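## Task

Remove the printed block from the middle drawer of the slim three-drawer cabinet and set it down on the desk. When finished, every drawer anywhere in the room must be completely closed, each cabinet must still be roughly where it began, and the robot must be upright and not leaning (a fall or tilt means failure). Anything that stays in place only because the robot is holding it does not count.

## Robot and tools

ROBOT. A LinearBot: an omnidirectional wheeled base (strong 7 N m wheel motors) with a column about 1.75 m high. A carriage slides 1.0 m along the column (lift_m) and carries two identical six-joint arms, left and right, each ending in a two-finger gripper. Arm bases sit roughly 0.57 m + lift_m above the floor; carriage parts extend about 0.15 m below them. Reach from the shoulder is about 0.78 m, but a hand gets only about 0.38 m below its arm base. The hand is about 0.16 m long, 0.1 m wide (0.14 m when open). Parked arm joints 1-6: 0, 0.05, 0.05, 1.45, 0, 0; parked, the robot is about 0.95 m wide and 0.7 m long. Cameras: carriage_camera (fixed, forward, tilted ~20 degrees down), left_wrist_camera and right_wrist_camera (looking beyond the fingertips). All images are 504x504.

FRAMES. Base frame: origin on the floor below the base centre, x forward, y left, z up. left_hand and right_hand readings are in this frame: the point between the finger pads, plus quat_wxyz rotating base axes into hand axes (hand z along the fingers, fingers open along hand y; a hand pointing straight up with joints 1, 5, 6 at 0 reads (1,0,0,0)). Odometry frame = base frame at scene start; base_odometry counts wheel rotation only, so slip shows as travel. Heading is positive leftward, within -3.142..3.142.

execute_actions. Argument actions: a list holding one action or none (empty list = just report state and images). An action may contain base, joints, or both; their motions start together and may finish at different times. base takes exactly one key, each a relative offset from where the base last measured itself: translate_m (metres, forward +, -2..2), strafe_m (metres, left +, -2..2), rotate_rad (radians, counter-clockwise/left +, -6.3..6.3). joints is a single dictionary keyed by joint name covering both arms, each value an absolute target: lift_m 0..1 m; per arm (left_ or right_ prefix) joint1_rad -2.617..3.054 (yaw about vertical, 0 forward, + left), joint2_rad 0..3.141 (shoulder: 0 upper arm back and level, 1.57 up, 3.14 forward and level), joint3_rad 0..3.141 (elbow: 0 folded, 3.14 straight), joint4_rad -1.57..1.57 (wrist pitch, + lifts fingertips), joint5_rad -1.57..1.57 (wrist yaw, + turns fingertips RIGHT, opposite to joint 1), joint6_rad -2.094..2.094 (roll about finger axis, + clockwise viewed from forearm), gripper_m 0..0.093 (pad gap in metres). Done tolerances: lift 0.004, joint1/5/6 0.02, joint2/3 0.055, joint4 0.04, gripper 0.004. Omitted joints or base may keep pushing toward earlier targets without the status showing it. Unknown keys or out-of-range numbers get the call rejected with no motion. Optional cameras: list of camera names or ["all"]; null/omitted gives all, [] gives none.

wait: seconds 0..10; commands nothing and returns the same report. zoom_image: camera plus region [x0, y0, x1, y1] in pixels of that camera's latest full image (origin top-left, at most 504x504). finished_scene: scene = number of the scene being closed; irreversible, reports success. The goal must already hold and persist.

RESULTS. base_status/joint_status per motion: done (for the base, wheels turned the full amount, slip or not; a 1-2 mm move may fall short yet say done); off_target (resting away from target, may still push); contact_stop or time_out (target dropped, holds where it stopped). joint command not followed (often with a cause: line) means a self-collision check blocked an arm's targets, e.g. arm nearly touching itself or the other arm; grippers still move, and blocked targets may be retried on later actions. To free it, move only the blocked arm clear first, then the other in a separate action. on_its_own lists uncommanded behaviour; held at is a target, not a position. motor_effort is percent of max (+ toward higher values), bracket = peak; readings carry fixed bias and noise. Falling lift effort while lowering means a hand or load is resting on something. Large drive_wheels at rest means the base is still pressing. ARM HIT = arm struck the robot. MOTOR HOT appears from 75 °C; at 90 °C an OVER-TEMPERATURE FAULT freezes that arm 10 s (keys show limit_stop_at_motor_heat, resend targets); at 100 °C the arm goes limp and drops. Outstretched arms heat quickly even empty; the robot keeps holding between replies, so heat accumulates. A reported stop cancels the rest of that reply's motion calls.

CAUTIONS. Hand readings drift at long reach; a level hand sags 10-17 cm under 1 kg, and a straight arm may not lift 1 kg. A holding gripper usually reads off_target; pad force is ~45-60 N. Arms and grippers never contact-stop: a blocked arm keeps pressing and snaps to target when freed. The base stops on contact, but late; arms are unwatched during turns and mostly when arm joints are also commanded, and the base can coast ~0.3 m after an arm touches. After a blocked drive, back off about 0.2 m (or undo the turn), repeat if still pressed. The column can hit a table edge the base slipped under; reversing into one can topple the robot. Tipping risk rises with high carriage, extended arms, loads, pulling, sudden stops; ~1.5 kg per hand with both arms forward can tip it. Only images reveal a lean. Never let the arms collide or press on each other. Loose objects may get brief pushes. Avoid drops, slips, slamming drawers, hard hits and hard shoves.

Each tool is called after "Request:" as a command line: name --argument value for each argument, lists and objects as JSON in quotes; but a table of rows of numbers goes row by row, as --pt "numbers of a row", without its own name.

## Session

Request:
execute_actions --actions '[]'

Scene clock: 0.00 s.
base_odometry: x=+0.000 y=+0.000 heading=+0.000 (m, m, rad; odometry frame)
base_status: not commanded
joint_positions: lift_m=+0.297 left_joint1_rad=-0.007 left_joint2_rad=+0.077 left_joint3_rad=+0.053 left_joint4_rad=+1.462 left_joint5_rad=+0.001 left_joint6_rad=-0.021 left_gripper_m=+0.094 right_joint1_rad=-0.026 right_joint2_rad=+0.035 right_joint3_rad=+0.068 right_joint4_rad=+1.439 right_joint5_rad=-0.039 right_joint6_rad=+0.025 right_gripper_m=+0.094
joint_status: not commanded
motor_effort: lift_m=+23 drive_wheels=+2 (%)
left_hand: x=+0.3206 y=+0.3431 z=+1.3186 quat_wxyz=(+0.998, +0.000, +0.066, -0.014) (m; base frame)
right_hand: x=+0.3082 y=-0.3374 z=+1.3224 quat_wxyz=(+0.999, -0.018, +0.050, +0.000) (m; base frame)
pictures: carriage_camera, left_wrist_camera, right_wrist_camera
Images, in order (width x height): carriage_camera 504x504, left_wrist_camera 504x504, right_wrist_camera 504x504.

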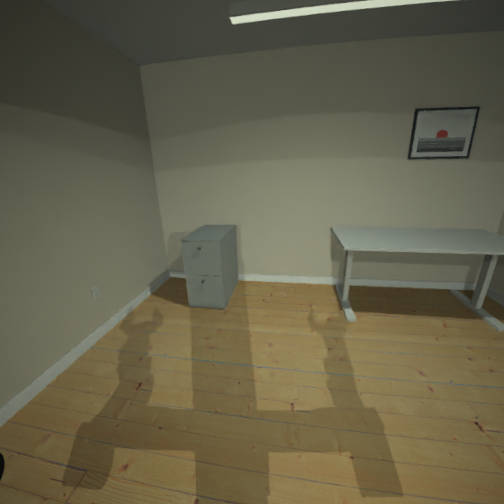

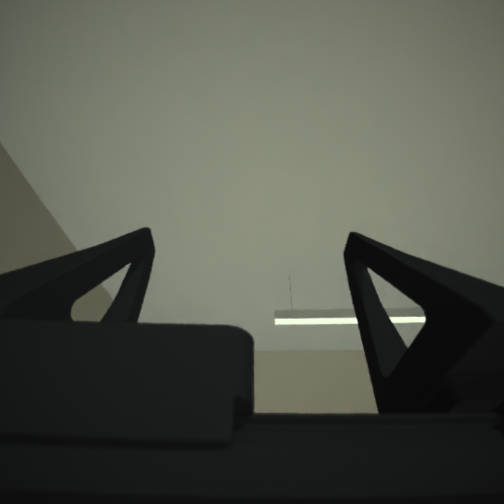

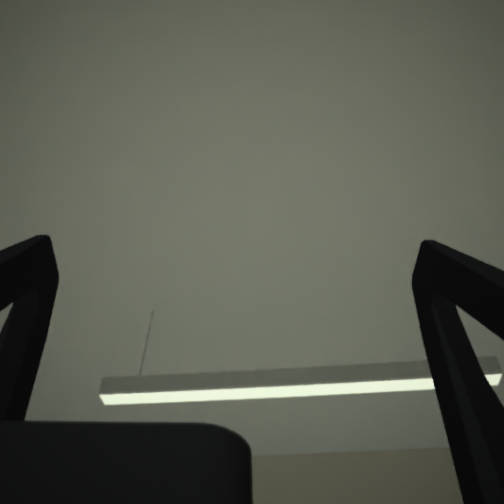

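Request:
zoom_image --camera "carriage_camera" --region '[150, 200, 280, 330]'

Request:
execute_actions --actions '[{"base":{"rotate_rad":-1.2}}]' --cameras '["carriage_camera"]'

Region (150, 200, 280, 330) of carriage_camera's 504x504 image, scaled by 3.877, with more detail than that image has.

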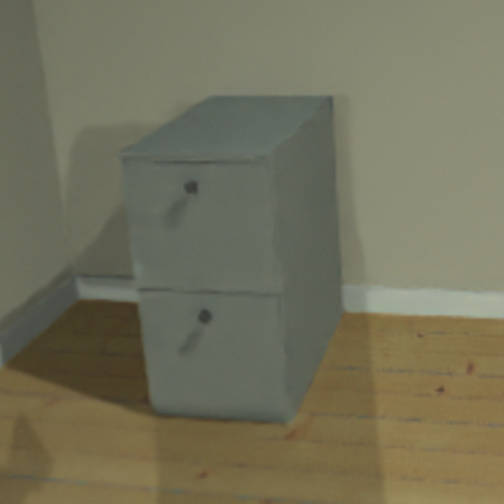

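Scene clock: 2.87 s.
base_odometry: x=+0.000 y=+0.000 heading=-1.200 (m, m, rad; odometry frame)
base_status: done
joint_positions: lift_m=+0.297 left_joint1_rad=-0.007 left_joint2_rad=+0.077 left_joint3_rad=+0.053 left_joint4_rad=+1.461 left_joint5_rad=+0.001 left_joint6_rad=-0.021 left_gripper_m=+0.094 right_joint1_rad=-0.026 right_joint2_rad=+0.035 right_joint3_rad=+0.068 right_joint4_rad=+1.439 right_joint5_rad=-0.039 right_joint6_rad=+0.025 right_gripper_m=+0.094
joint_status: not commanded
motor_effort: lift_m=+23(23) drive_wheels=+3(11) (%)
left_hand: x=+0.3209 y=+0.3431 z=+1.3185 quat_wxyz=(+0.998, +0.000, +0.067, -0.014) (m; base frame)
right_hand: x=+0.3082 y=-0.3374 z=+1.3224 quat_wxyz=(+0.999, -0.018, +0.050, +0.000) (m; base frame)
pictures: carriage_camera
Images, in order (width x height): carriage_camera 504x504.

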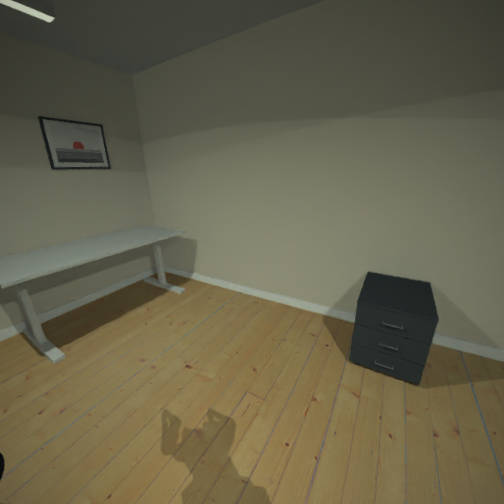

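Request:
execute_actions --actions '[{"base":{"rotate_rad":-1.5}}]' --cameras '["carriage_camera"]'

Request:
execute_actions --actions '[{"base":{"rotate_rad":-1.7}}]' --cameras '["carriage_camera"]'

Scene clock: 6.10 s.
base_odometry: x=+0.000 y=+0.000 heading=-2.700 (m, m, rad; odometry frame)
base_status: done
joint_positions: lift_m=+0.297 left_joint1_rad=-0.007 left_joint2_rad=+0.077 left_joint3_rad=+0.053 left_joint4_rad=+1.461 left_joint5_rad=+0.001 left_joint6_rad=-0.021 left_gripper_m=+0.094 right_joint1_rad=-0.026 right_joint2_rad=+0.035 right_joint3_rad=+0.068 right_joint4_rad=+1.438 right_joint5_rad=-0.039 right_joint6_rad=+0.025 right_gripper_m=+0.094
joint_status: not commanded
motor_effort: lift_m=+23(23) drive_wheels=+3(9) (%)
left_hand: x=+0.3209 y=+0.3431 z=+1.3185 quat_wxyz=(+0.998, +0.000, +0.067, -0.014) (m; base frame)
right_hand: x=+0.3085 y=-0.3375 z=+1.3224 quat_wxyz=(+0.999, -0.018, +0.050, +0.000) (m; base frame)
pictures: carriage_camera
Images, in order (width x height): carriage_camera 504x504.

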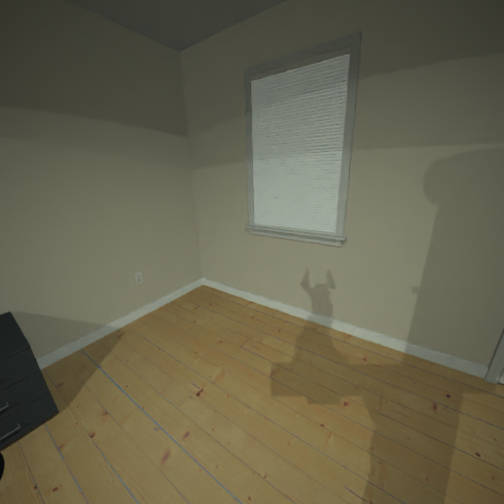

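Scene clock: 9.33 s.
base_odometry: x=+0.000 y=+0.000 heading=+1.884 (m, m, rad; odometry frame)
base_status: done
joint_positions: lift_m=+0.297 left_joint1_rad=-0.007 left_joint2_rad=+0.077 left_joint3_rad=+0.053 left_joint4_rad=+1.459 left_joint5_rad=+0.001 left_joint6_rad=-0.021 left_gripper_m=+0.094 right_joint1_rad=-0.026 right_joint2_rad=+0.035 right_joint3_rad=+0.068 right_joint4_rad=+1.437 right_joint5_rad=-0.039 right_joint6_rad=+0.025 right_gripper_m=+0.094
joint_status: not commanded
motor_effort: lift_m=+23(23) drive_wheels=+3(9) (%)
left_hand: x=+0.3212 y=+0.3431 z=+1.3185 quat_wxyz=(+0.998, +0.000, +0.068, -0.014) (m; base frame)
right_hand: x=+0.3087 y=-0.3375 z=+1.3224 quat_wxyz=(+0.999, -0.018, +0.051, +0.000) (m; base frame)
pictures: carriage_camera
Images, in order (width x height): carriage_camera 504x504.

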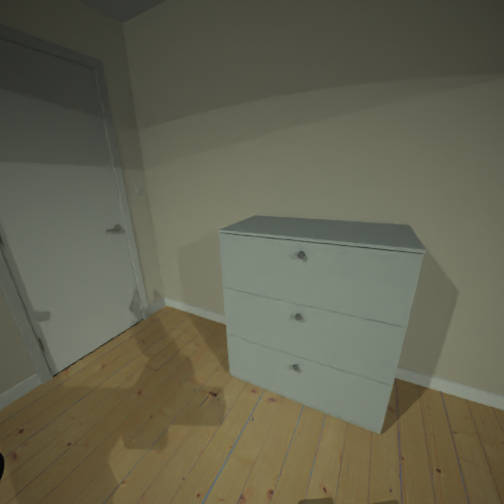

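Request:
execute_actions --actions '[{"base":{"rotate_rad":2.68},"joints":{"lift_m":0.1}}]' --cameras '["carriage_camera"]'

Scene clock: 13.97 s.
base_odometry: x=+0.000 y=+0.000 heading=-1.720 (m, m, rad; odometry frame)
base_status: done
joint_positions: lift_m=+0.100 left_joint1_rad=-0.007 left_joint2_rad=+0.077 left_joint3_rad=+0.053 left_joint4_rad=+1.459 left_joint5_rad=+0.001 left_joint6_rad=-0.021 left_gripper_m=+0.094 right_joint1_rad=-0.026 right_joint2_rad=+0.035 right_joint3_rad=+0.068 right_joint4_rad=+1.434 right_joint5_rad=-0.039 right_joint6_rad=+0.025 right_gripper_m=+0.094
joint_status: all done
motor_effort: lift_m=+19(20) drive_wheels=+3(12) (%)
left_hand: x=+0.3213 y=+0.3431 z=+1.1216 quat_wxyz=(+0.998, +0.000, +0.068, -0.014) (m; base frame)
right_hand: x=+0.3093 y=-0.3375 z=+1.1255 quat_wxyz=(+0.998, -0.018, +0.052, +0.001) (m; base frame)
pictures: carriage_camera
Images, in order (width x height): carriage_camera 504x504.

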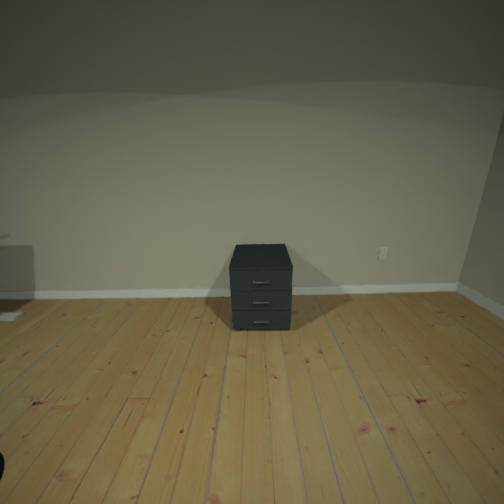

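Request:
execute_actions --actions '[{"base":{"strafe_m":-0.4},"joints":{"lift_m":0.0,"left_joint2_rad":2.2,"left_joint3_rad":1.4,"left_joint4_rad":0.8,"left_joint6_rad":1.57}}]'

Scene clock: 17.37 s.
base_odometry: x=-0.396 y=+0.059 heading=-1.719 (m, m, rad; odometry frame)
base_status: done
joint_positions: lift_m=+0.000 left_joint1_rad=-0.008 left_joint2_rad=+2.205 left_joint3_rad=+1.383 left_joint4_rad=+0.780 left_joint5_rad=+0.001 left_joint6_rad=+1.567 left_gripper_m=+0.094 right_joint1_rad=-0.026 right_joint2_rad=+0.035 right_joint3_rad=+0.068 right_joint4_rad=+1.436 right_joint5_rad=-0.039 right_joint6_rad=+0.025 right_gripper_m=+0.094
joint_status: all done
motor_effort: lift_m=+19(19) drive_wheels=-4(11) (%)
left_hand: x=+0.9178 y=+0.3382 z=+0.7677 quat_wxyz=(+0.493, +0.512, +0.509, +0.486) (m; base frame)
right_hand: x=+0.3090 y=-0.3375 z=+1.0255 quat_wxyz=(+0.999, -0.018, +0.051, +0.000) (m; base frame)
pictures: carriage_camera, left_wrist_camera, right_wrist_camera
Images, in order (width x height): carriage_camera 504x504, left_wrist_camera 504x504, right_wrist_camera 504x504.

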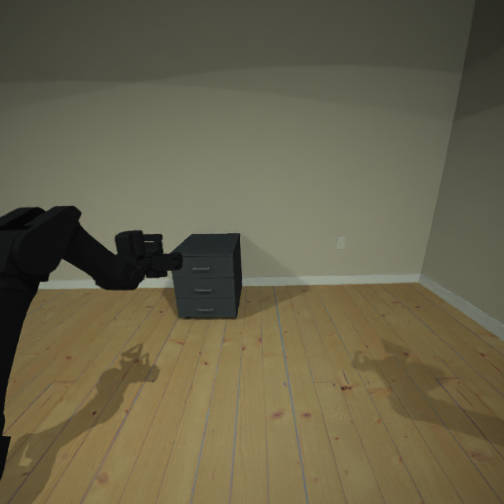

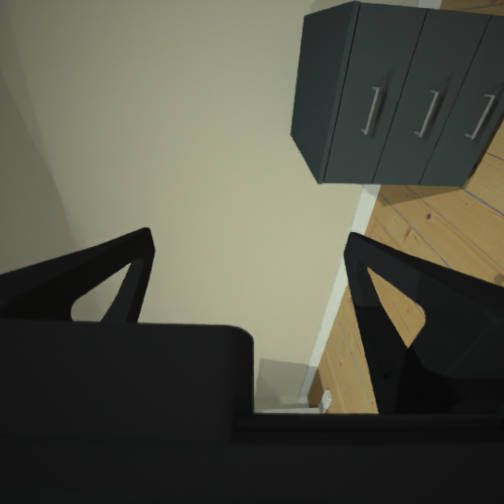

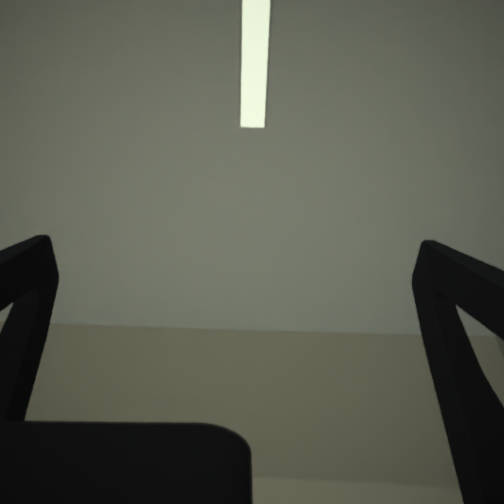

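Request:
execute_actions --actions '[{"base":{"rotate_rad":-0.053},"joints":{"left_joint2_rad":2.6,"left_joint3_rad":1.3,"left_joint4_rad":0.55}}]' --cameras '[]'

Request:
execute_actions --actions '[{"base":{"translate_m":0.45}}]'

Scene clock: 19.23 s.
base_odometry: x=-0.396 y=+0.059 heading=-1.772 (m, m, rad; odometry frame)
base_status: done
joint_positions: lift_m=+0.000 left_joint1_rad=-0.010 left_joint2_rad=+2.622 left_joint3_rad=+1.299 left_joint4_rad=+0.529 left_joint5_rad=+0.001 left_joint6_rad=+1.568 left_gripper_m=+0.094 right_joint1_rad=-0.026 right_joint2_rad=+0.035 right_joint3_rad=+0.068 right_joint4_rad=+1.436 right_joint5_rad=-0.039 right_joint6_rad=+0.025 right_gripper_m=+0.094
joint_status: all done
motor_effort: lift_m=+19(19) drive_wheels=-3(9) (%)
left_hand: x=+0.8248 y=+0.3381 z=+0.4368 quat_wxyz=(+0.270, +0.657, +0.652, +0.266) (m; base frame)
right_hand: x=+0.3089 y=-0.3375 z=+1.0255 quat_wxyz=(+0.999, -0.018, +0.051, +0.000) (m; base frame)
pictures: none
No camera images: the call's "cameras" was empty. Leave "cameras" out to get every camera's image.

Scene clock: 22.20 s.
base_odometry: x=-0.486 y=-0.382 heading=-1.772 (m, m, rad; odometry frame)
base_status: done
joint_positions: lift_m=+0.000 left_joint1_rad=-0.010 left_joint2_rad=+2.622 left_joint3_rad=+1.299 left_joint4_rad=+0.535 left_joint5_rad=+0.001 left_joint6_rad=+1.568 left_gripper_m=+0.094 right_joint1_rad=-0.026 right_joint2_rad=+0.035 right_joint3_rad=+0.068 right_joint4_rad=+1.436 right_joint5_rad=-0.039 right_joint6_rad=+0.025 right_gripper_m=+0.094
joint_status: not commanded
motor_effort: lift_m=+19(19) drive_wheels=-4(10) (%)
left_hand: x=+0.8258 y=+0.3381 z=+0.4378 quat_wxyz=(+0.272, +0.656, +0.651, +0.268) (m; base frame)
right_hand: x=+0.3089 y=-0.3375 z=+1.0255 quat_wxyz=(+0.999, -0.018, +0.051, +0.000) (m; base frame)
pictures: carriage_camera, left_wrist_camera, right_wrist_camera
Images, in order (width x height): carriage_camera 504x504, left_wrist_camera 504x504, right_wrist_camera 504x504.

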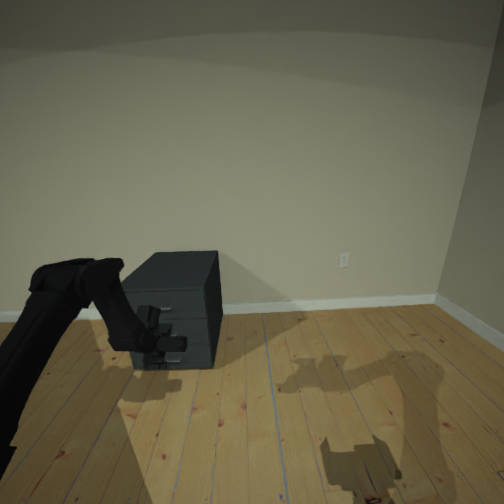

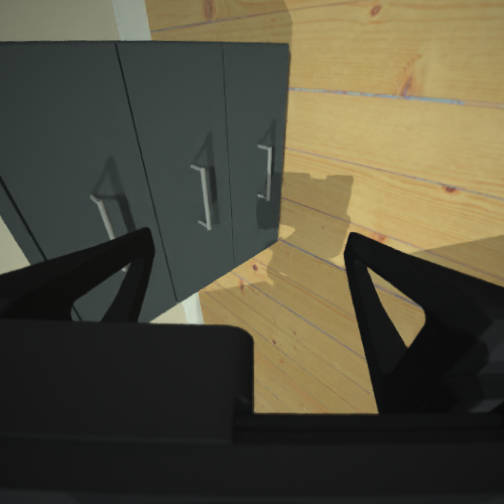

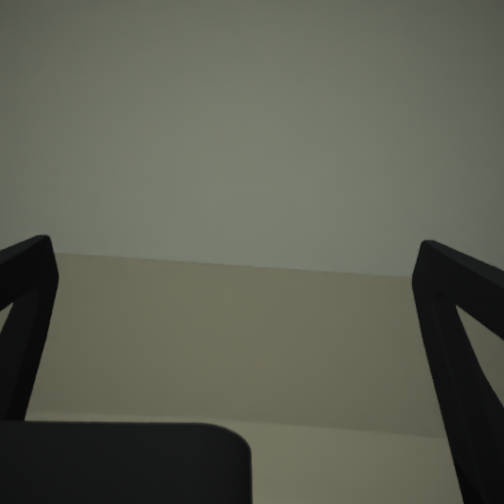

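Request:
zoom_image --camera "carriage_camera" --region '[90, 240, 250, 400]'

Region (90, 240, 250, 400) of carriage_camera's 504x504 image, scaled by 3.150, with more detail than that image has.

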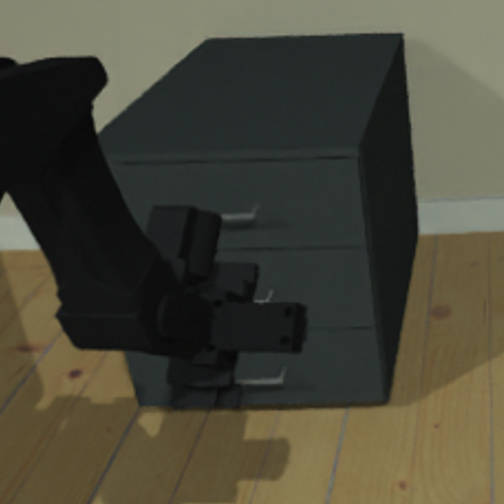

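Request:
execute_actions --actions '[{"base":{"strafe_m":0.1}}]' --cameras '["carriage_camera","left_wrist_camera"]'

Request:
zoom_image --camera "carriage_camera" --region '[110, 240, 270, 400]'

Scene clock: 24.80 s.
base_odometry: x=-0.388 y=-0.402 heading=-1.772 (m, m, rad; odometry frame)
base_status: done
joint_positions: lift_m=+0.000 left_joint1_rad=-0.007 left_joint2_rad=+2.622 left_joint3_rad=+1.299 left_joint4_rad=+0.535 left_joint5_rad=+0.001 left_joint6_rad=+1.568 left_gripper_m=+0.094 right_joint1_rad=-0.026 right_joint2_rad=+0.035 right_joint3_rad=+0.068 right_joint4_rad=+1.437 right_joint5_rad=-0.039 right_joint6_rad=+0.025 right_gripper_m=+0.094
joint_status: not commanded
motor_effort: lift_m=+19(19) drive_wheels=-1(9) (%)
left_hand: x=+0.8259 y=+0.3393 z=+0.4378 quat_wxyz=(+0.272, +0.655, +0.652, +0.268) (m; base frame)
right_hand: x=+0.3088 y=-0.3375 z=+1.0255 quat_wxyz=(+0.999, -0.018, +0.051, +0.000) (m; base frame)
pictures: carriage_camera, left_wrist_camera
Images, in order (width x height): carriage_camera 504x504, left_wrist_camera 504x504.

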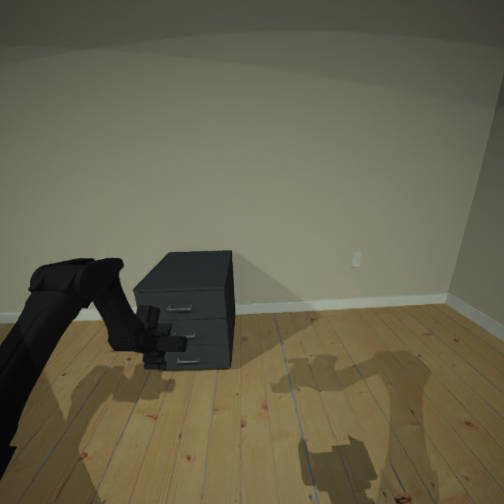

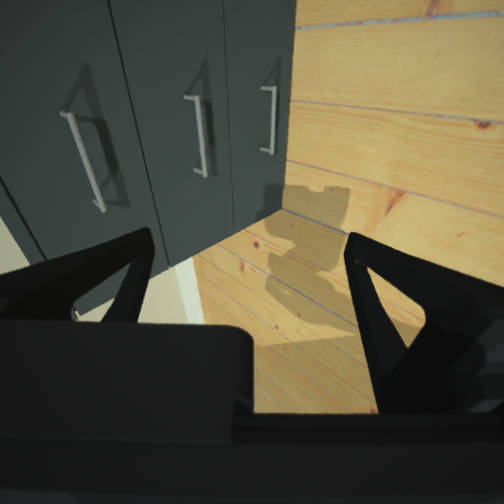

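Region (110, 240, 270, 400) of carriage_camera's 504x504 image, scaled by 3.150, with more detail than that image has.

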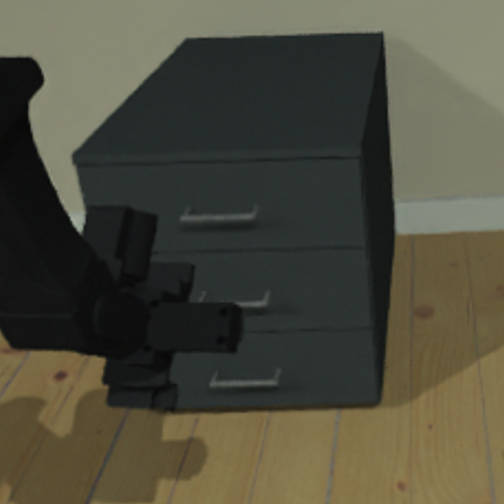

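Request:
execute_actions --actions '[{"joints":{"left_joint2_rad":3.1,"left_joint3_rad":1.7,"left_joint4_rad":0.45,"left_gripper_m":0.06}}]' --cameras '["carriage_camera","left_wrist_camera"]'

Scene clock: 26.63 s.
base_odometry: x=-0.388 y=-0.402 heading=-1.772 (m, m, rad; odometry frame)
base_status: not commanded
joint_positions: lift_m=+0.000 left_joint1_rad=-0.007 left_joint2_rad=+3.112 left_joint3_rad=+1.677 left_joint4_rad=+0.437 left_joint5_rad=+0.001 left_joint6_rad=+1.568 left_gripper_m=+0.060 right_joint1_rad=-0.026 right_joint2_rad=+0.035 right_joint3_rad=+0.068 right_joint4_rad=+1.437 right_joint5_rad=-0.039 right_joint6_rad=+0.025 right_gripper_m=+0.094
joint_status: all done
motor_effort: lift_m=+19(19) drive_wheels=-1(1) (%)
left_hand: x=+0.7946 y=+0.3396 z=+0.2702 quat_wxyz=(+0.201, +0.680, +0.677, +0.198) (m; base frame)
right_hand: x=+0.3088 y=-0.3375 z=+1.0255 quat_wxyz=(+0.999, -0.018, +0.051, +0.000) (m; base frame)
pictures: carriage_camera, left_wrist_camera
Images, in order (width x height): carriage_camera 504x504, left_wrist_camera 504x504.

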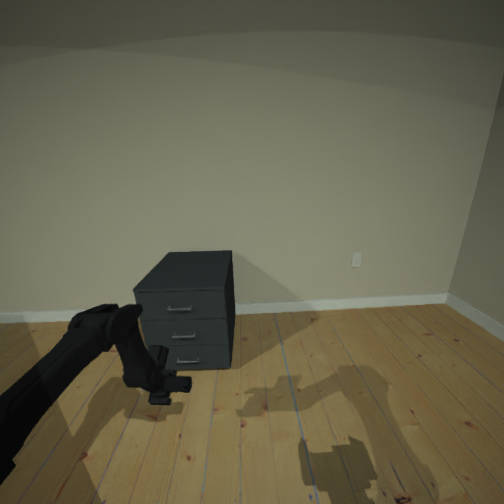

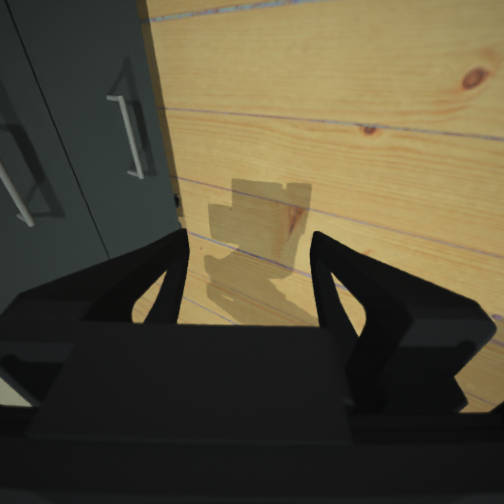

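Request:
execute_actions --actions '[{"base":{"translate_m":0.24},"joints":{"lift_m":0.06}}]' --cameras '["carriage_camera","left_wrist_camera"]'

Scene clock: 29.13 s.
base_odometry: x=-0.436 y=-0.637 heading=-1.772 (m, m, rad; odometry frame)
base_status: done
joint_positions: lift_m=+0.060 left_joint1_rad=-0.007 left_joint2_rad=+3.108 left_joint3_rad=+1.677 left_joint4_rad=+0.443 left_joint5_rad=+0.001 left_joint6_rad=+1.568 left_gripper_m=+0.060 right_joint1_rad=-0.026 right_joint2_rad=+0.035 right_joint3_rad=+0.068 right_joint4_rad=+1.438 right_joint5_rad=-0.039 right_joint6_rad=+0.025 right_gripper_m=+0.094
joint_status: all done
motor_effort: lift_m=+25(29) drive_wheels=-4(9) (%)
left_hand: x=+0.7973 y=+0.3395 z=+0.3320 quat_wxyz=(+0.204, +0.679, +0.676, +0.201) (m; base frame)
right_hand: x=+0.3084 y=-0.3375 z=+1.0849 quat_wxyz=(+0.999, -0.018, +0.050, +0.000) (m; base frame)
pictures: carriage_camera, left_wrist_camera
Images, in order (width x height): carriage_camera 504x504, left_wrist_camera 504x504.

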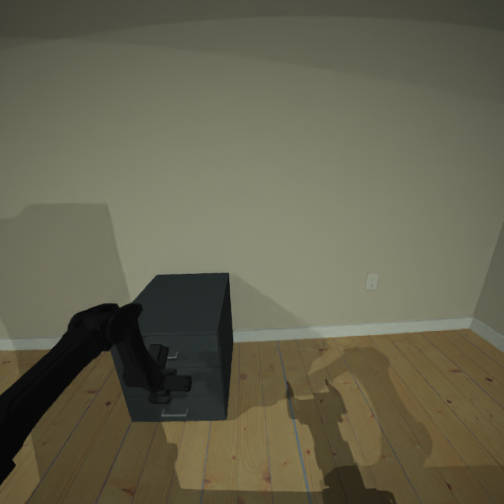

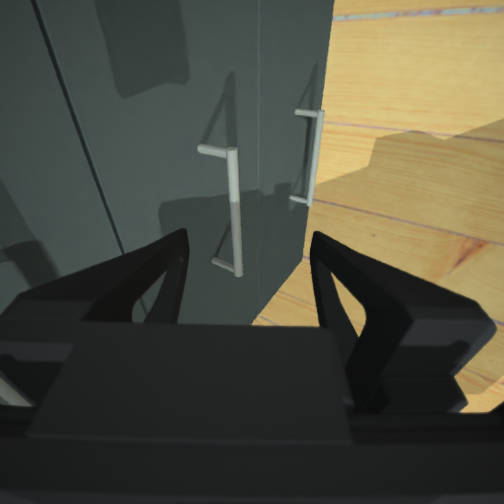

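Request:
execute_actions --actions '[{"base":{"translate_m":0.025},"joints":{"lift_m":0.02}}]' --cameras '["left_wrist_camera"]'

Scene clock: 30.40 s.
base_odometry: x=-0.441 y=-0.662 heading=-1.772 (m, m, rad; odometry frame)
base_status: done
joint_positions: lift_m=+0.020 left_joint1_rad=-0.007 left_joint2_rad=+3.110 left_joint3_rad=+1.679 left_joint4_rad=+0.441 left_joint5_rad=+0.001 left_joint6_rad=+1.568 left_gripper_m=+0.060 right_joint1_rad=-0.026 right_joint2_rad=+0.035 right_joint3_rad=+0.068 right_joint4_rad=+1.438 right_joint5_rad=-0.039 right_joint6_rad=+0.025 right_gripper_m=+0.094
joint_status: all done
motor_effort: lift_m=+20(21) drive_wheels=-3(10) (%)
left_hand: x=+0.7971 y=+0.3397 z=+0.2920 quat_wxyz=(+0.204, +0.679, +0.676, +0.201) (m; base frame)
right_hand: x=+0.3084 y=-0.3375 z=+1.0455 quat_wxyz=(+0.999, -0.018, +0.050, +0.000) (m; base frame)
pictures: left_wrist_camera
Images, in order (width x height): left_wrist_camera 504x504.

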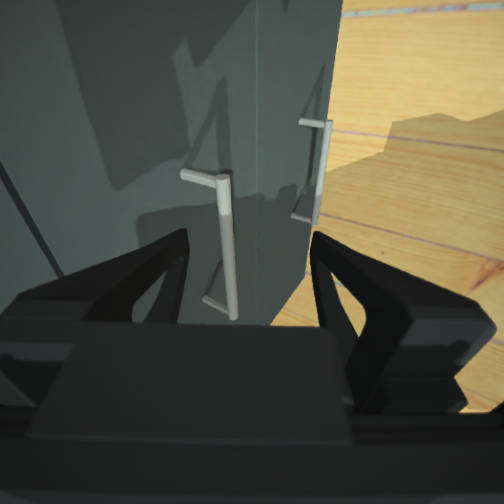

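Request:
execute_actions --actions '[{"base":{"strafe_m":0.03}}]' --cameras '["left_wrist_camera"]'

Request:
execute_actions --actions '[{"base":{"translate_m":0.025},"joints":{"lift_m":0.0,"left_joint2_rad":3.14,"left_joint3_rad":1.7,"left_joint4_rad":0.45}}]' --cameras '["left_wrist_camera"]'

Scene clock: 32.07 s.
base_odometry: x=-0.411 y=-0.668 heading=-1.772 (m, m, rad; odometry frame)
base_status: done
joint_positions: lift_m=+0.020 left_joint1_rad=-0.007 left_joint2_rad=+3.110 left_joint3_rad=+1.679 left_joint4_rad=+0.441 left_joint5_rad=+0.001 left_joint6_rad=+1.568 left_gripper_m=+0.060 right_joint1_rad=-0.026 right_joint2_rad=+0.035 right_joint3_rad=+0.068 right_joint4_rad=+1.438 right_joint5_rad=-0.039 right_joint6_rad=+0.025 right_gripper_m=+0.094
joint_status: not commanded
motor_effort: lift_m=+20(20) drive_wheels=-2(7) (%)
left_hand: x=+0.7971 y=+0.3397 z=+0.2920 quat_wxyz=(+0.204, +0.679, +0.676, +0.201) (m; base frame)
right_hand: x=+0.3084 y=-0.3375 z=+1.0455 quat_wxyz=(+0.999, -0.018, +0.050, +0.000) (m; base frame)
pictures: left_wrist_camera
Images, in order (width x height): left_wrist_camera 504x504.

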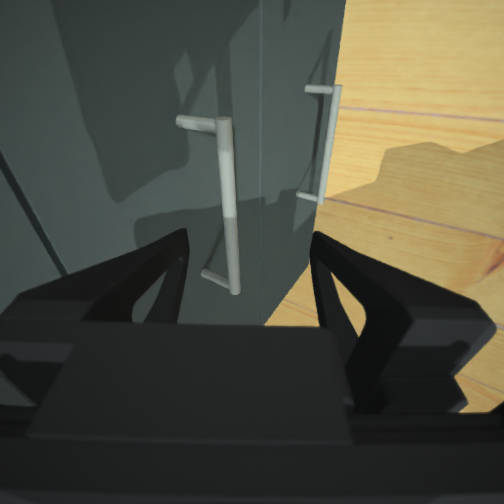

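Scene clock: 33.07 s.
base_odometry: x=-0.416 y=-0.693 heading=-1.771 (m, m, rad; odometry frame)
base_status: done
joint_positions: lift_m=+0.000 left_joint1_rad=-0.007 left_joint2_rad=+3.134 left_joint3_rad=+1.679 left_joint4_rad=+0.452 left_joint5_rad=+0.001 left_joint6_rad=+1.568 left_gripper_m=+0.060 right_joint1_rad=-0.026 right_joint2_rad=+0.035 right_joint3_rad=+0.068 right_joint4_rad=+1.439 right_joint5_rad=-0.039 right_joint6_rad=+0.025 right_gripper_m=+0.094
joint_status: all done
motor_effort: lift_m=+19(20) drive_wheels=-4(7) (%)
left_hand: x=+0.7889 y=+0.3398 z=+0.2618 quat_wxyz=(+0.199, +0.680, +0.677, +0.197) (m; base frame)
right_hand: x=+0.3081 y=-0.3374 z=+1.0256 quat_wxyz=(+0.999, -0.018, +0.049, +0.000) (m; base frame)
pictures: left_wrist_camera
Images, in order (width x height): left_wrist_camera 504x504.

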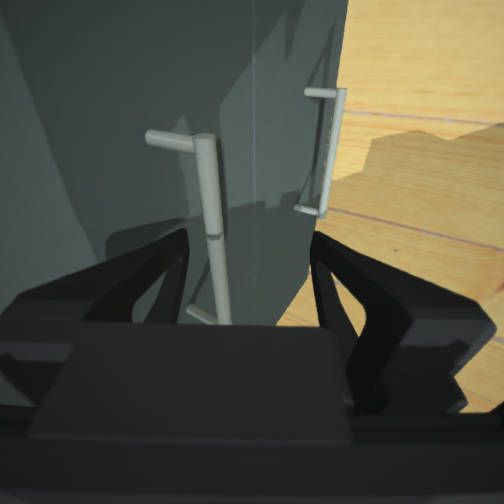

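Request:
execute_actions --actions '[{"joints":{"lift_m":0.035,"left_joint4_rad":0.22,"left_gripper_m":0.045}}]' --cameras '[]'

Request:
execute_actions --actions '[{"base":{"translate_m":0.075}}]' --cameras '["left_wrist_camera","carriage_camera"]'

Scene clock: 34.77 s.
base_odometry: x=-0.416 y=-0.692 heading=-1.771 (m, m, rad; odometry frame)
base_status: not commanded
joint_positions: lift_m=+0.035 left_joint1_rad=-0.007 left_joint2_rad=+3.138 left_joint3_rad=+1.681 left_joint4_rad=+0.229 left_joint5_rad=+0.001 left_joint6_rad=+1.568 left_gripper_m=+0.045 right_joint1_rad=-0.026 right_joint2_rad=+0.035 right_joint3_rad=+0.068 right_joint4_rad=+1.438 right_joint5_rad=-0.039 right_joint6_rad=+0.025 right_gripper_m=+0.094
joint_status: all done
motor_effort: lift_m=+25(28) drive_wheels=+3(4) (%)
left_hand: x=+0.7392 y=+0.3401 z=+0.2709 quat_wxyz=(+0.122, +0.698, +0.695, +0.120) (m; base frame)
right_hand: x=+0.3083 y=-0.3374 z=+1.0599 quat_wxyz=(+0.999, -0.018, +0.050, +0.000) (m; base frame)
pictures: none
No camera images: the call's "cameras" was empty. Leave "cameras" out to get every camera's image.

Scene clock: 36.23 s.
base_odometry: x=-0.431 y=-0.766 heading=-1.771 (m, m, rad; odometry frame)
base_status: done
joint_positions: lift_m=+0.035 left_joint1_rad=-0.028 left_joint2_rad=+3.111 left_joint3_rad=+1.619 left_joint4_rad=+0.181 left_joint5_rad=+0.005 left_joint6_rad=+1.568 left_gripper_m=+0.045 right_joint1_rad=-0.026 right_joint2_rad=+0.035 right_joint3_rad=+0.068 right_joint4_rad=+1.437 right_joint5_rad=-0.038 right_joint6_rad=+0.025 right_gripper_m=+0.094
joint_status: not commanded
motor_effort: lift_m=+20(25) drive_wheels=+10(13) (%)
left_hand: x=+0.7109 y=+0.3305 z=+0.2695 quat_wxyz=(+0.095, +0.710, +0.692, +0.088) (m; base frame)
right_hand: x=+0.3087 y=-0.3375 z=+1.0604 quat_wxyz=(+0.999, -0.018, +0.051, +0.000) (m; base frame)
pictures: carriage_camera, left_wrist_camera
Images, in order (width x height): carriage_camera 504x504, left_wrist_camera 504x504.

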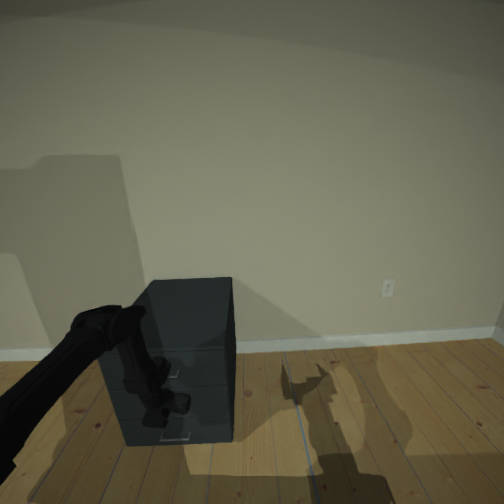

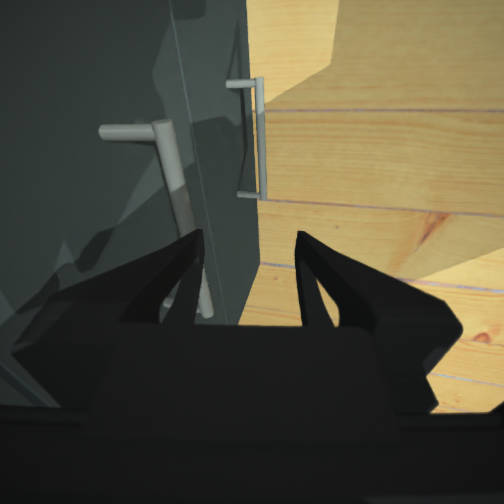

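Request:
execute_actions --actions '[{"base":{"translate_m":-0.06}}]' --cameras '["left_wrist_camera","carriage_camera"]'

Request:
zoom_image --camera "carriage_camera" --region '[70, 270, 270, 470]'

Scene clock: 39.53 s.
base_odometry: x=-0.419 y=-0.707 heading=-1.771 (m, m, rad; odometry frame)
base_status: done
joint_positions: lift_m=+0.035 left_joint1_rad=-0.012 left_joint2_rad=+3.125 left_joint3_rad=+1.678 left_joint4_rad=+0.201 left_joint5_rad=+0.007 left_joint6_rad=+1.568 left_gripper_m=+0.045 right_joint1_rad=-0.026 right_joint2_rad=+0.035 right_joint3_rad=+0.068 right_joint4_rad=+1.438 right_joint5_rad=-0.038 right_joint6_rad=+0.025 right_gripper_m=+0.094
joint_status: not commanded
motor_effort: lift_m=+20(20) drive_wheels=+3(6) (%)
left_hand: x=+0.7375 y=+0.3367 z=+0.2744 quat_wxyz=(+0.118, +0.701, +0.694, +0.111) (m; base frame)
right_hand: x=+0.3084 y=-0.3375 z=+1.0604 quat_wxyz=(+0.999, -0.018, +0.050, +0.000) (m; base frame)
pictures: carriage_camera, left_wrist_camera
Images, in order (width x height): carriage_camera 504x504, left_wrist_camera 504x504.

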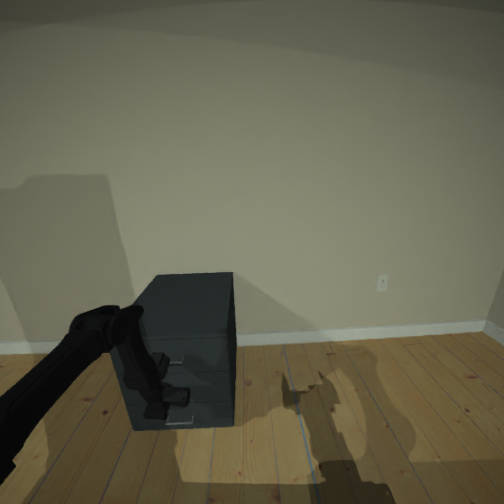

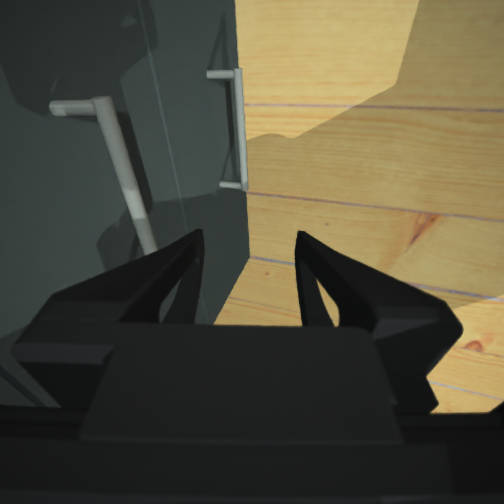

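Region (70, 270, 270, 470) of carriage_camera's 504x504 image, scaled by 2.520, with more detail than that image has.

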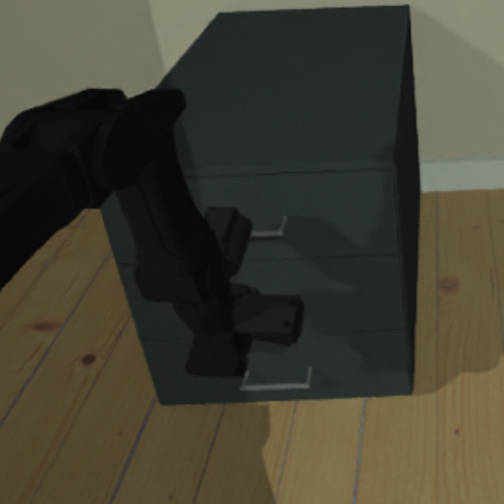

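Request:
execute_actions --actions '[{"joints":{"lift_m":0.05,"left_joint1_rad":0,"left_joint2_rad":3.14,"left_joint3_rad":1.4,"left_joint4_rad":0.7,"left_joint5_rad":0,"left_gripper_m":0.045}}]' --cameras '["left_wrist_camera","carriage_camera"]'

Scene clock: 42.70 s.
base_odometry: x=-0.419 y=-0.707 heading=-1.771 (m, m, rad; odometry frame)
base_status: not commanded
joint_positions: lift_m=+0.050 left_joint1_rad=-0.007 left_joint2_rad=+3.134 left_joint3_rad=+1.412 left_joint4_rad=+0.683 left_joint5_rad=+0.007 left_joint6_rad=+1.568 left_gripper_m=+0.045 right_joint1_rad=-0.026 right_joint2_rad=+0.035 right_joint3_rad=+0.068 right_joint4_rad=+1.438 right_joint5_rad=-0.038 right_joint6_rad=+0.025 right_gripper_m=+0.094
joint_status: all done
motor_effort: lift_m=+25(31) drive_wheels=+3(4) (%)
left_hand: x=+0.7164 y=+0.3393 z=+0.2921 quat_wxyz=(+0.190, +0.684, +0.680, +0.183) (m; base frame)
right_hand: x=+0.3085 y=-0.3375 z=+1.0749 quat_wxyz=(+0.999, -0.018, +0.050, +0.000) (m; base frame)
pictures: carriage_camera, left_wrist_camera
Images, in order (width x height): carriage_camera 504x504, left_wrist_camera 504x504.

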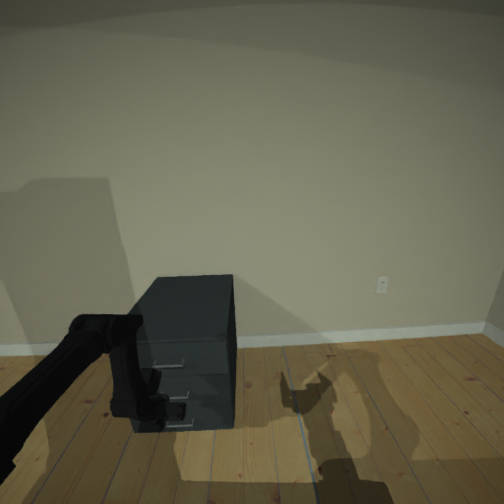

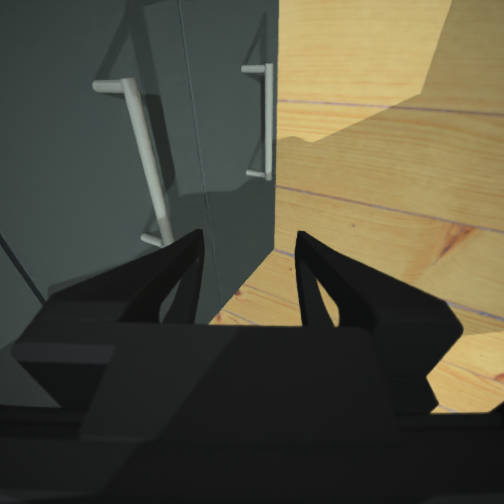

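Request:
execute_actions --actions '[{"joints":{"left_joint3_rad":1.2,"left_joint4_rad":0.9}}]' --cameras '["left_wrist_camera","carriage_camera"]'

Scene clock: 43.67 s.
base_odometry: x=-0.419 y=-0.707 heading=-1.771 (m, m, rad; odometry frame)
base_status: not commanded
joint_positions: lift_m=+0.050 left_joint1_rad=-0.007 left_joint2_rad=+3.134 left_joint3_rad=+1.213 left_joint4_rad=+0.879 left_joint5_rad=+0.007 left_joint6_rad=+1.568 left_gripper_m=+0.045 right_joint1_rad=-0.026 right_joint2_rad=+0.035 right_joint3_rad=+0.068 right_joint4_rad=+1.438 right_joint5_rad=-0.038 right_joint6_rad=+0.025 right_gripper_m=+0.094
joint_status: all done
motor_effort: lift_m=+25(25) drive_wheels=+3(3) (%)
left_hand: x=+0.6654 y=+0.3396 z=+0.2921 quat_wxyz=(+0.188, +0.684, +0.681, +0.181) (m; base frame)
right_hand: x=+0.3085 y=-0.3375 z=+1.0749 quat_wxyz=(+0.999, -0.018, +0.050, +0.000) (m; base frame)
pictures: carriage_camera, left_wrist_camera
Images, in order (width x height): carriage_camera 504x504, left_wrist_camera 504x504.

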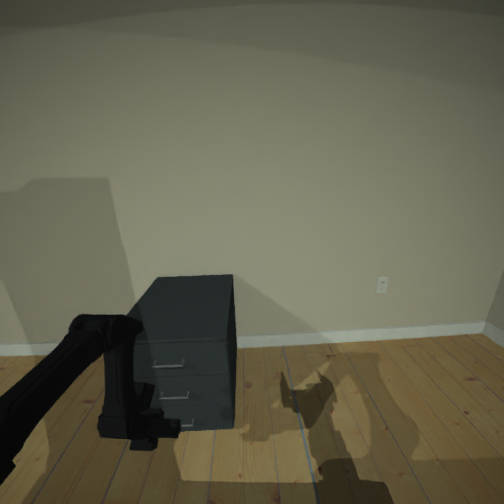

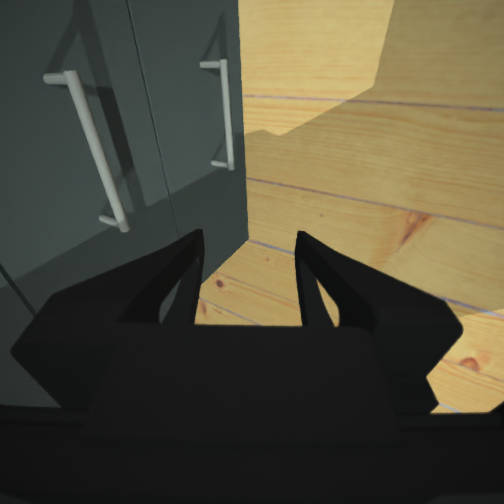

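Request:
execute_actions --actions '[{"joints":{"lift_m":0.065,"left_joint3_rad":1.3,"left_joint4_rad":0.78}}]' --cameras '[]'

Request:
execute_actions --actions '[{"base":{"translate_m":0.09}}]' --cameras '["left_wrist_camera","carriage_camera"]'

Scene clock: 44.67 s.
base_odometry: x=-0.419 y=-0.707 heading=-1.771 (m, m, rad; odometry frame)
base_status: not commanded
joint_positions: lift_m=+0.065 left_joint1_rad=-0.007 left_joint2_rad=+3.134 left_joint3_rad=+1.285 left_joint4_rad=+0.790 left_joint5_rad=+0.007 left_joint6_rad=+1.568 left_gripper_m=+0.045 right_joint1_rad=-0.026 right_joint2_rad=+0.035 right_joint3_rad=+0.068 right_joint4_rad=+1.438 right_joint5_rad=-0.038 right_joint6_rad=+0.025 right_gripper_m=+0.094
joint_status: all done
motor_effort: lift_m=+25(30) drive_wheels=+3(4) (%)
left_hand: x=+0.6796 y=+0.3395 z=+0.3034 quat_wxyz=(+0.182, +0.686, +0.682, +0.175) (m; base frame)
right_hand: x=+0.3085 y=-0.3375 z=+1.0899 quat_wxyz=(+0.999, -0.018, +0.050, +0.000) (m; base frame)
pictures: none
No camera images: the call's "cameras" was empty. Leave "cameras" out to get every camera's image.

Scene clock: 46.17 s.
base_odometry: x=-0.437 y=-0.795 heading=-1.771 (m, m, rad; odometry frame)
base_status: done
joint_positions: lift_m=+0.065 left_joint1_rad=-0.007 left_joint2_rad=+3.134 left_joint3_rad=+1.285 left_joint4_rad=+0.786 left_joint5_rad=+0.007 left_joint6_rad=+1.568 left_gripper_m=+0.045 right_joint1_rad=-0.026 right_joint2_rad=+0.035 right_joint3_rad=+0.068 right_joint4_rad=+1.438 right_joint5_rad=-0.038 right_joint6_rad=+0.025 right_gripper_m=+0.094
joint_status: not commanded
motor_effort: lift_m=+25(25) drive_wheels=-3(10) (%)
left_hand: x=+0.6789 y=+0.3397 z=+0.3030 quat_wxyz=(+0.181, +0.686, +0.683, +0.174) (m; base frame)
right_hand: x=+0.3084 y=-0.3375 z=+1.0899 quat_wxyz=(+0.999, -0.018, +0.050, +0.000) (m; base frame)
pictures: carriage_camera, left_wrist_camera
Images, in order (width x height): carriage_camera 504x504, left_wrist_camera 504x504.

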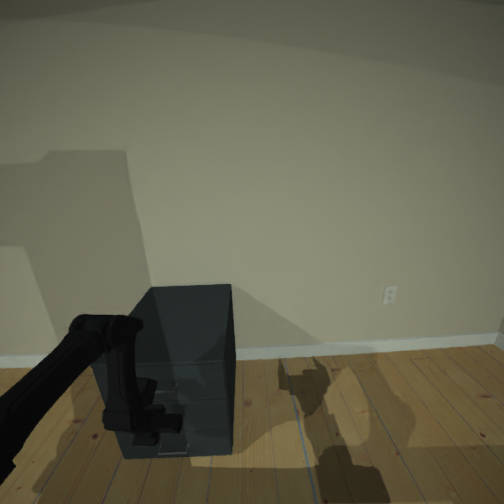

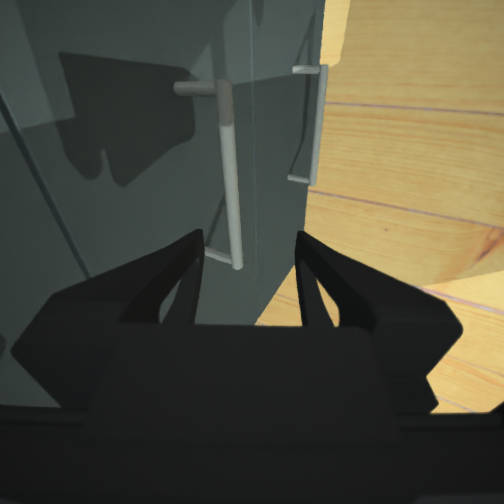

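Request:
execute_actions --actions '[{"base":{"translate_m":0.015},"joints":{"lift_m":0.03}}]' --cameras '["left_wrist_camera"]'

Request:
execute_actions --actions '[{"base":{"translate_m":0.012},"joints":{"lift_m":0.0}}]' --cameras '["left_wrist_camera","carriage_camera"]'

Scene clock: 47.17 s.
base_odometry: x=-0.440 y=-0.810 heading=-1.770 (m, m, rad; odometry frame)
base_status: done
joint_positions: lift_m=+0.030 left_joint1_rad=-0.005 left_joint2_rad=+3.136 left_joint3_rad=+1.285 left_joint4_rad=+0.782 left_joint5_rad=+0.007 left_joint6_rad=+1.568 left_gripper_m=+0.045 right_joint1_rad=-0.026 right_joint2_rad=+0.035 right_joint3_rad=+0.068 right_joint4_rad=+1.438 right_joint5_rad=-0.038 right_joint6_rad=+0.025 right_gripper_m=+0.094
joint_status: all done
motor_effort: lift_m=+19(20) drive_wheels=-3(10) (%)
left_hand: x=+0.6774 y=+0.3403 z=+0.2677 quat_wxyz=(+0.179, +0.686, +0.684, +0.173) (m; base frame)
right_hand: x=+0.3084 y=-0.3375 z=+1.0556 quat_wxyz=(+0.999, -0.018, +0.050, +0.000) (m; base frame)
pictures: left_wrist_camera
Images, in order (width x height): left_wrist_camera 504x504.

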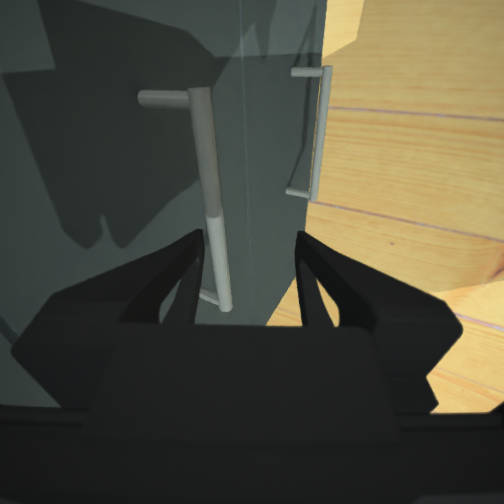

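Scene clock: 47.90 s.
base_odometry: x=-0.442 y=-0.821 heading=-1.769 (m, m, rad; odometry frame)
base_status: translate_m contact_stop (by the wheels' count: +0.011 of +0.012)
joint_positions: lift_m=+0.001 left_joint1_rad=-0.007 left_joint2_rad=+3.118 left_joint3_rad=+1.225 left_joint4_rad=+0.917 left_joint5_rad=+0.007 left_joint6_rad=+1.566 left_gripper_m=+0.045 right_joint1_rad=-0.026 right_joint2_rad=+0.035 right_joint3_rad=+0.068 right_joint4_rad=+1.438 right_joint5_rad=-0.038 right_joint6_rad=+0.025 right_gripper_m=+0.094
joint_status: all done
motor_effort: lift_m=+13(17) drive_wheels=+7(13) (%)
left_hand: x=+0.6859 y=+0.3397 z=+0.2555 quat_wxyz=(+0.211, +0.678, +0.675, +0.204) (m; base frame)
right_hand: x=+0.3084 y=-0.3375 z=+1.0263 quat_wxyz=(+0.999, -0.018, +0.050, +0.000) (m; base frame)
pictures: carriage_camera, left_wrist_camera
Images, in order (width x height): carriage_camera 504x504, left_wrist_camera 504x504.

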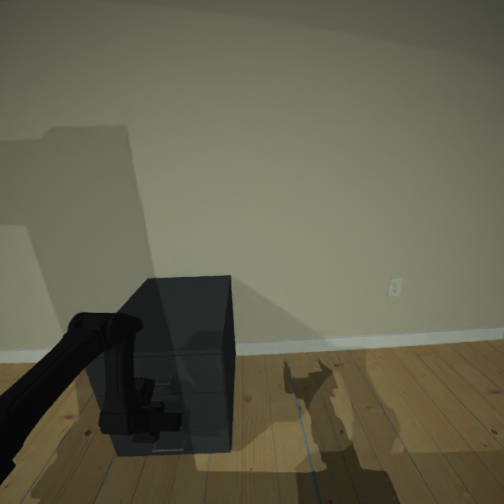

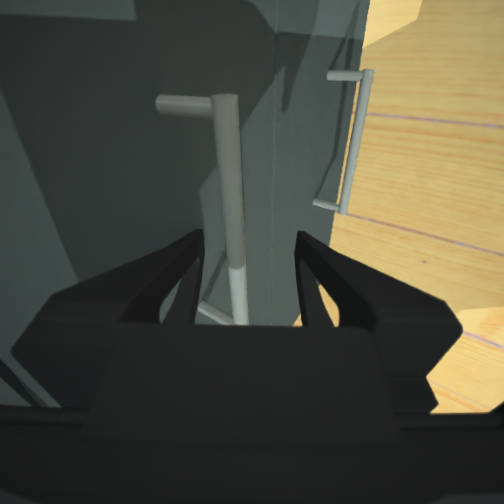

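Request:
zoom_image --camera "carriage_camera" --region '[90, 330, 230, 470]'

Region (90, 330, 230, 470) of carriage_camera's 504x504 image, scaled by 3.600, with more detail than that image has.

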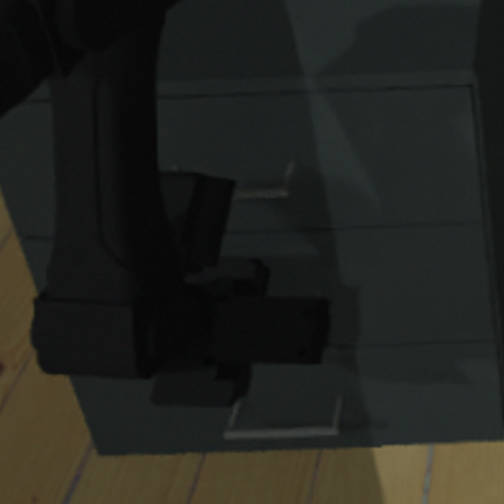

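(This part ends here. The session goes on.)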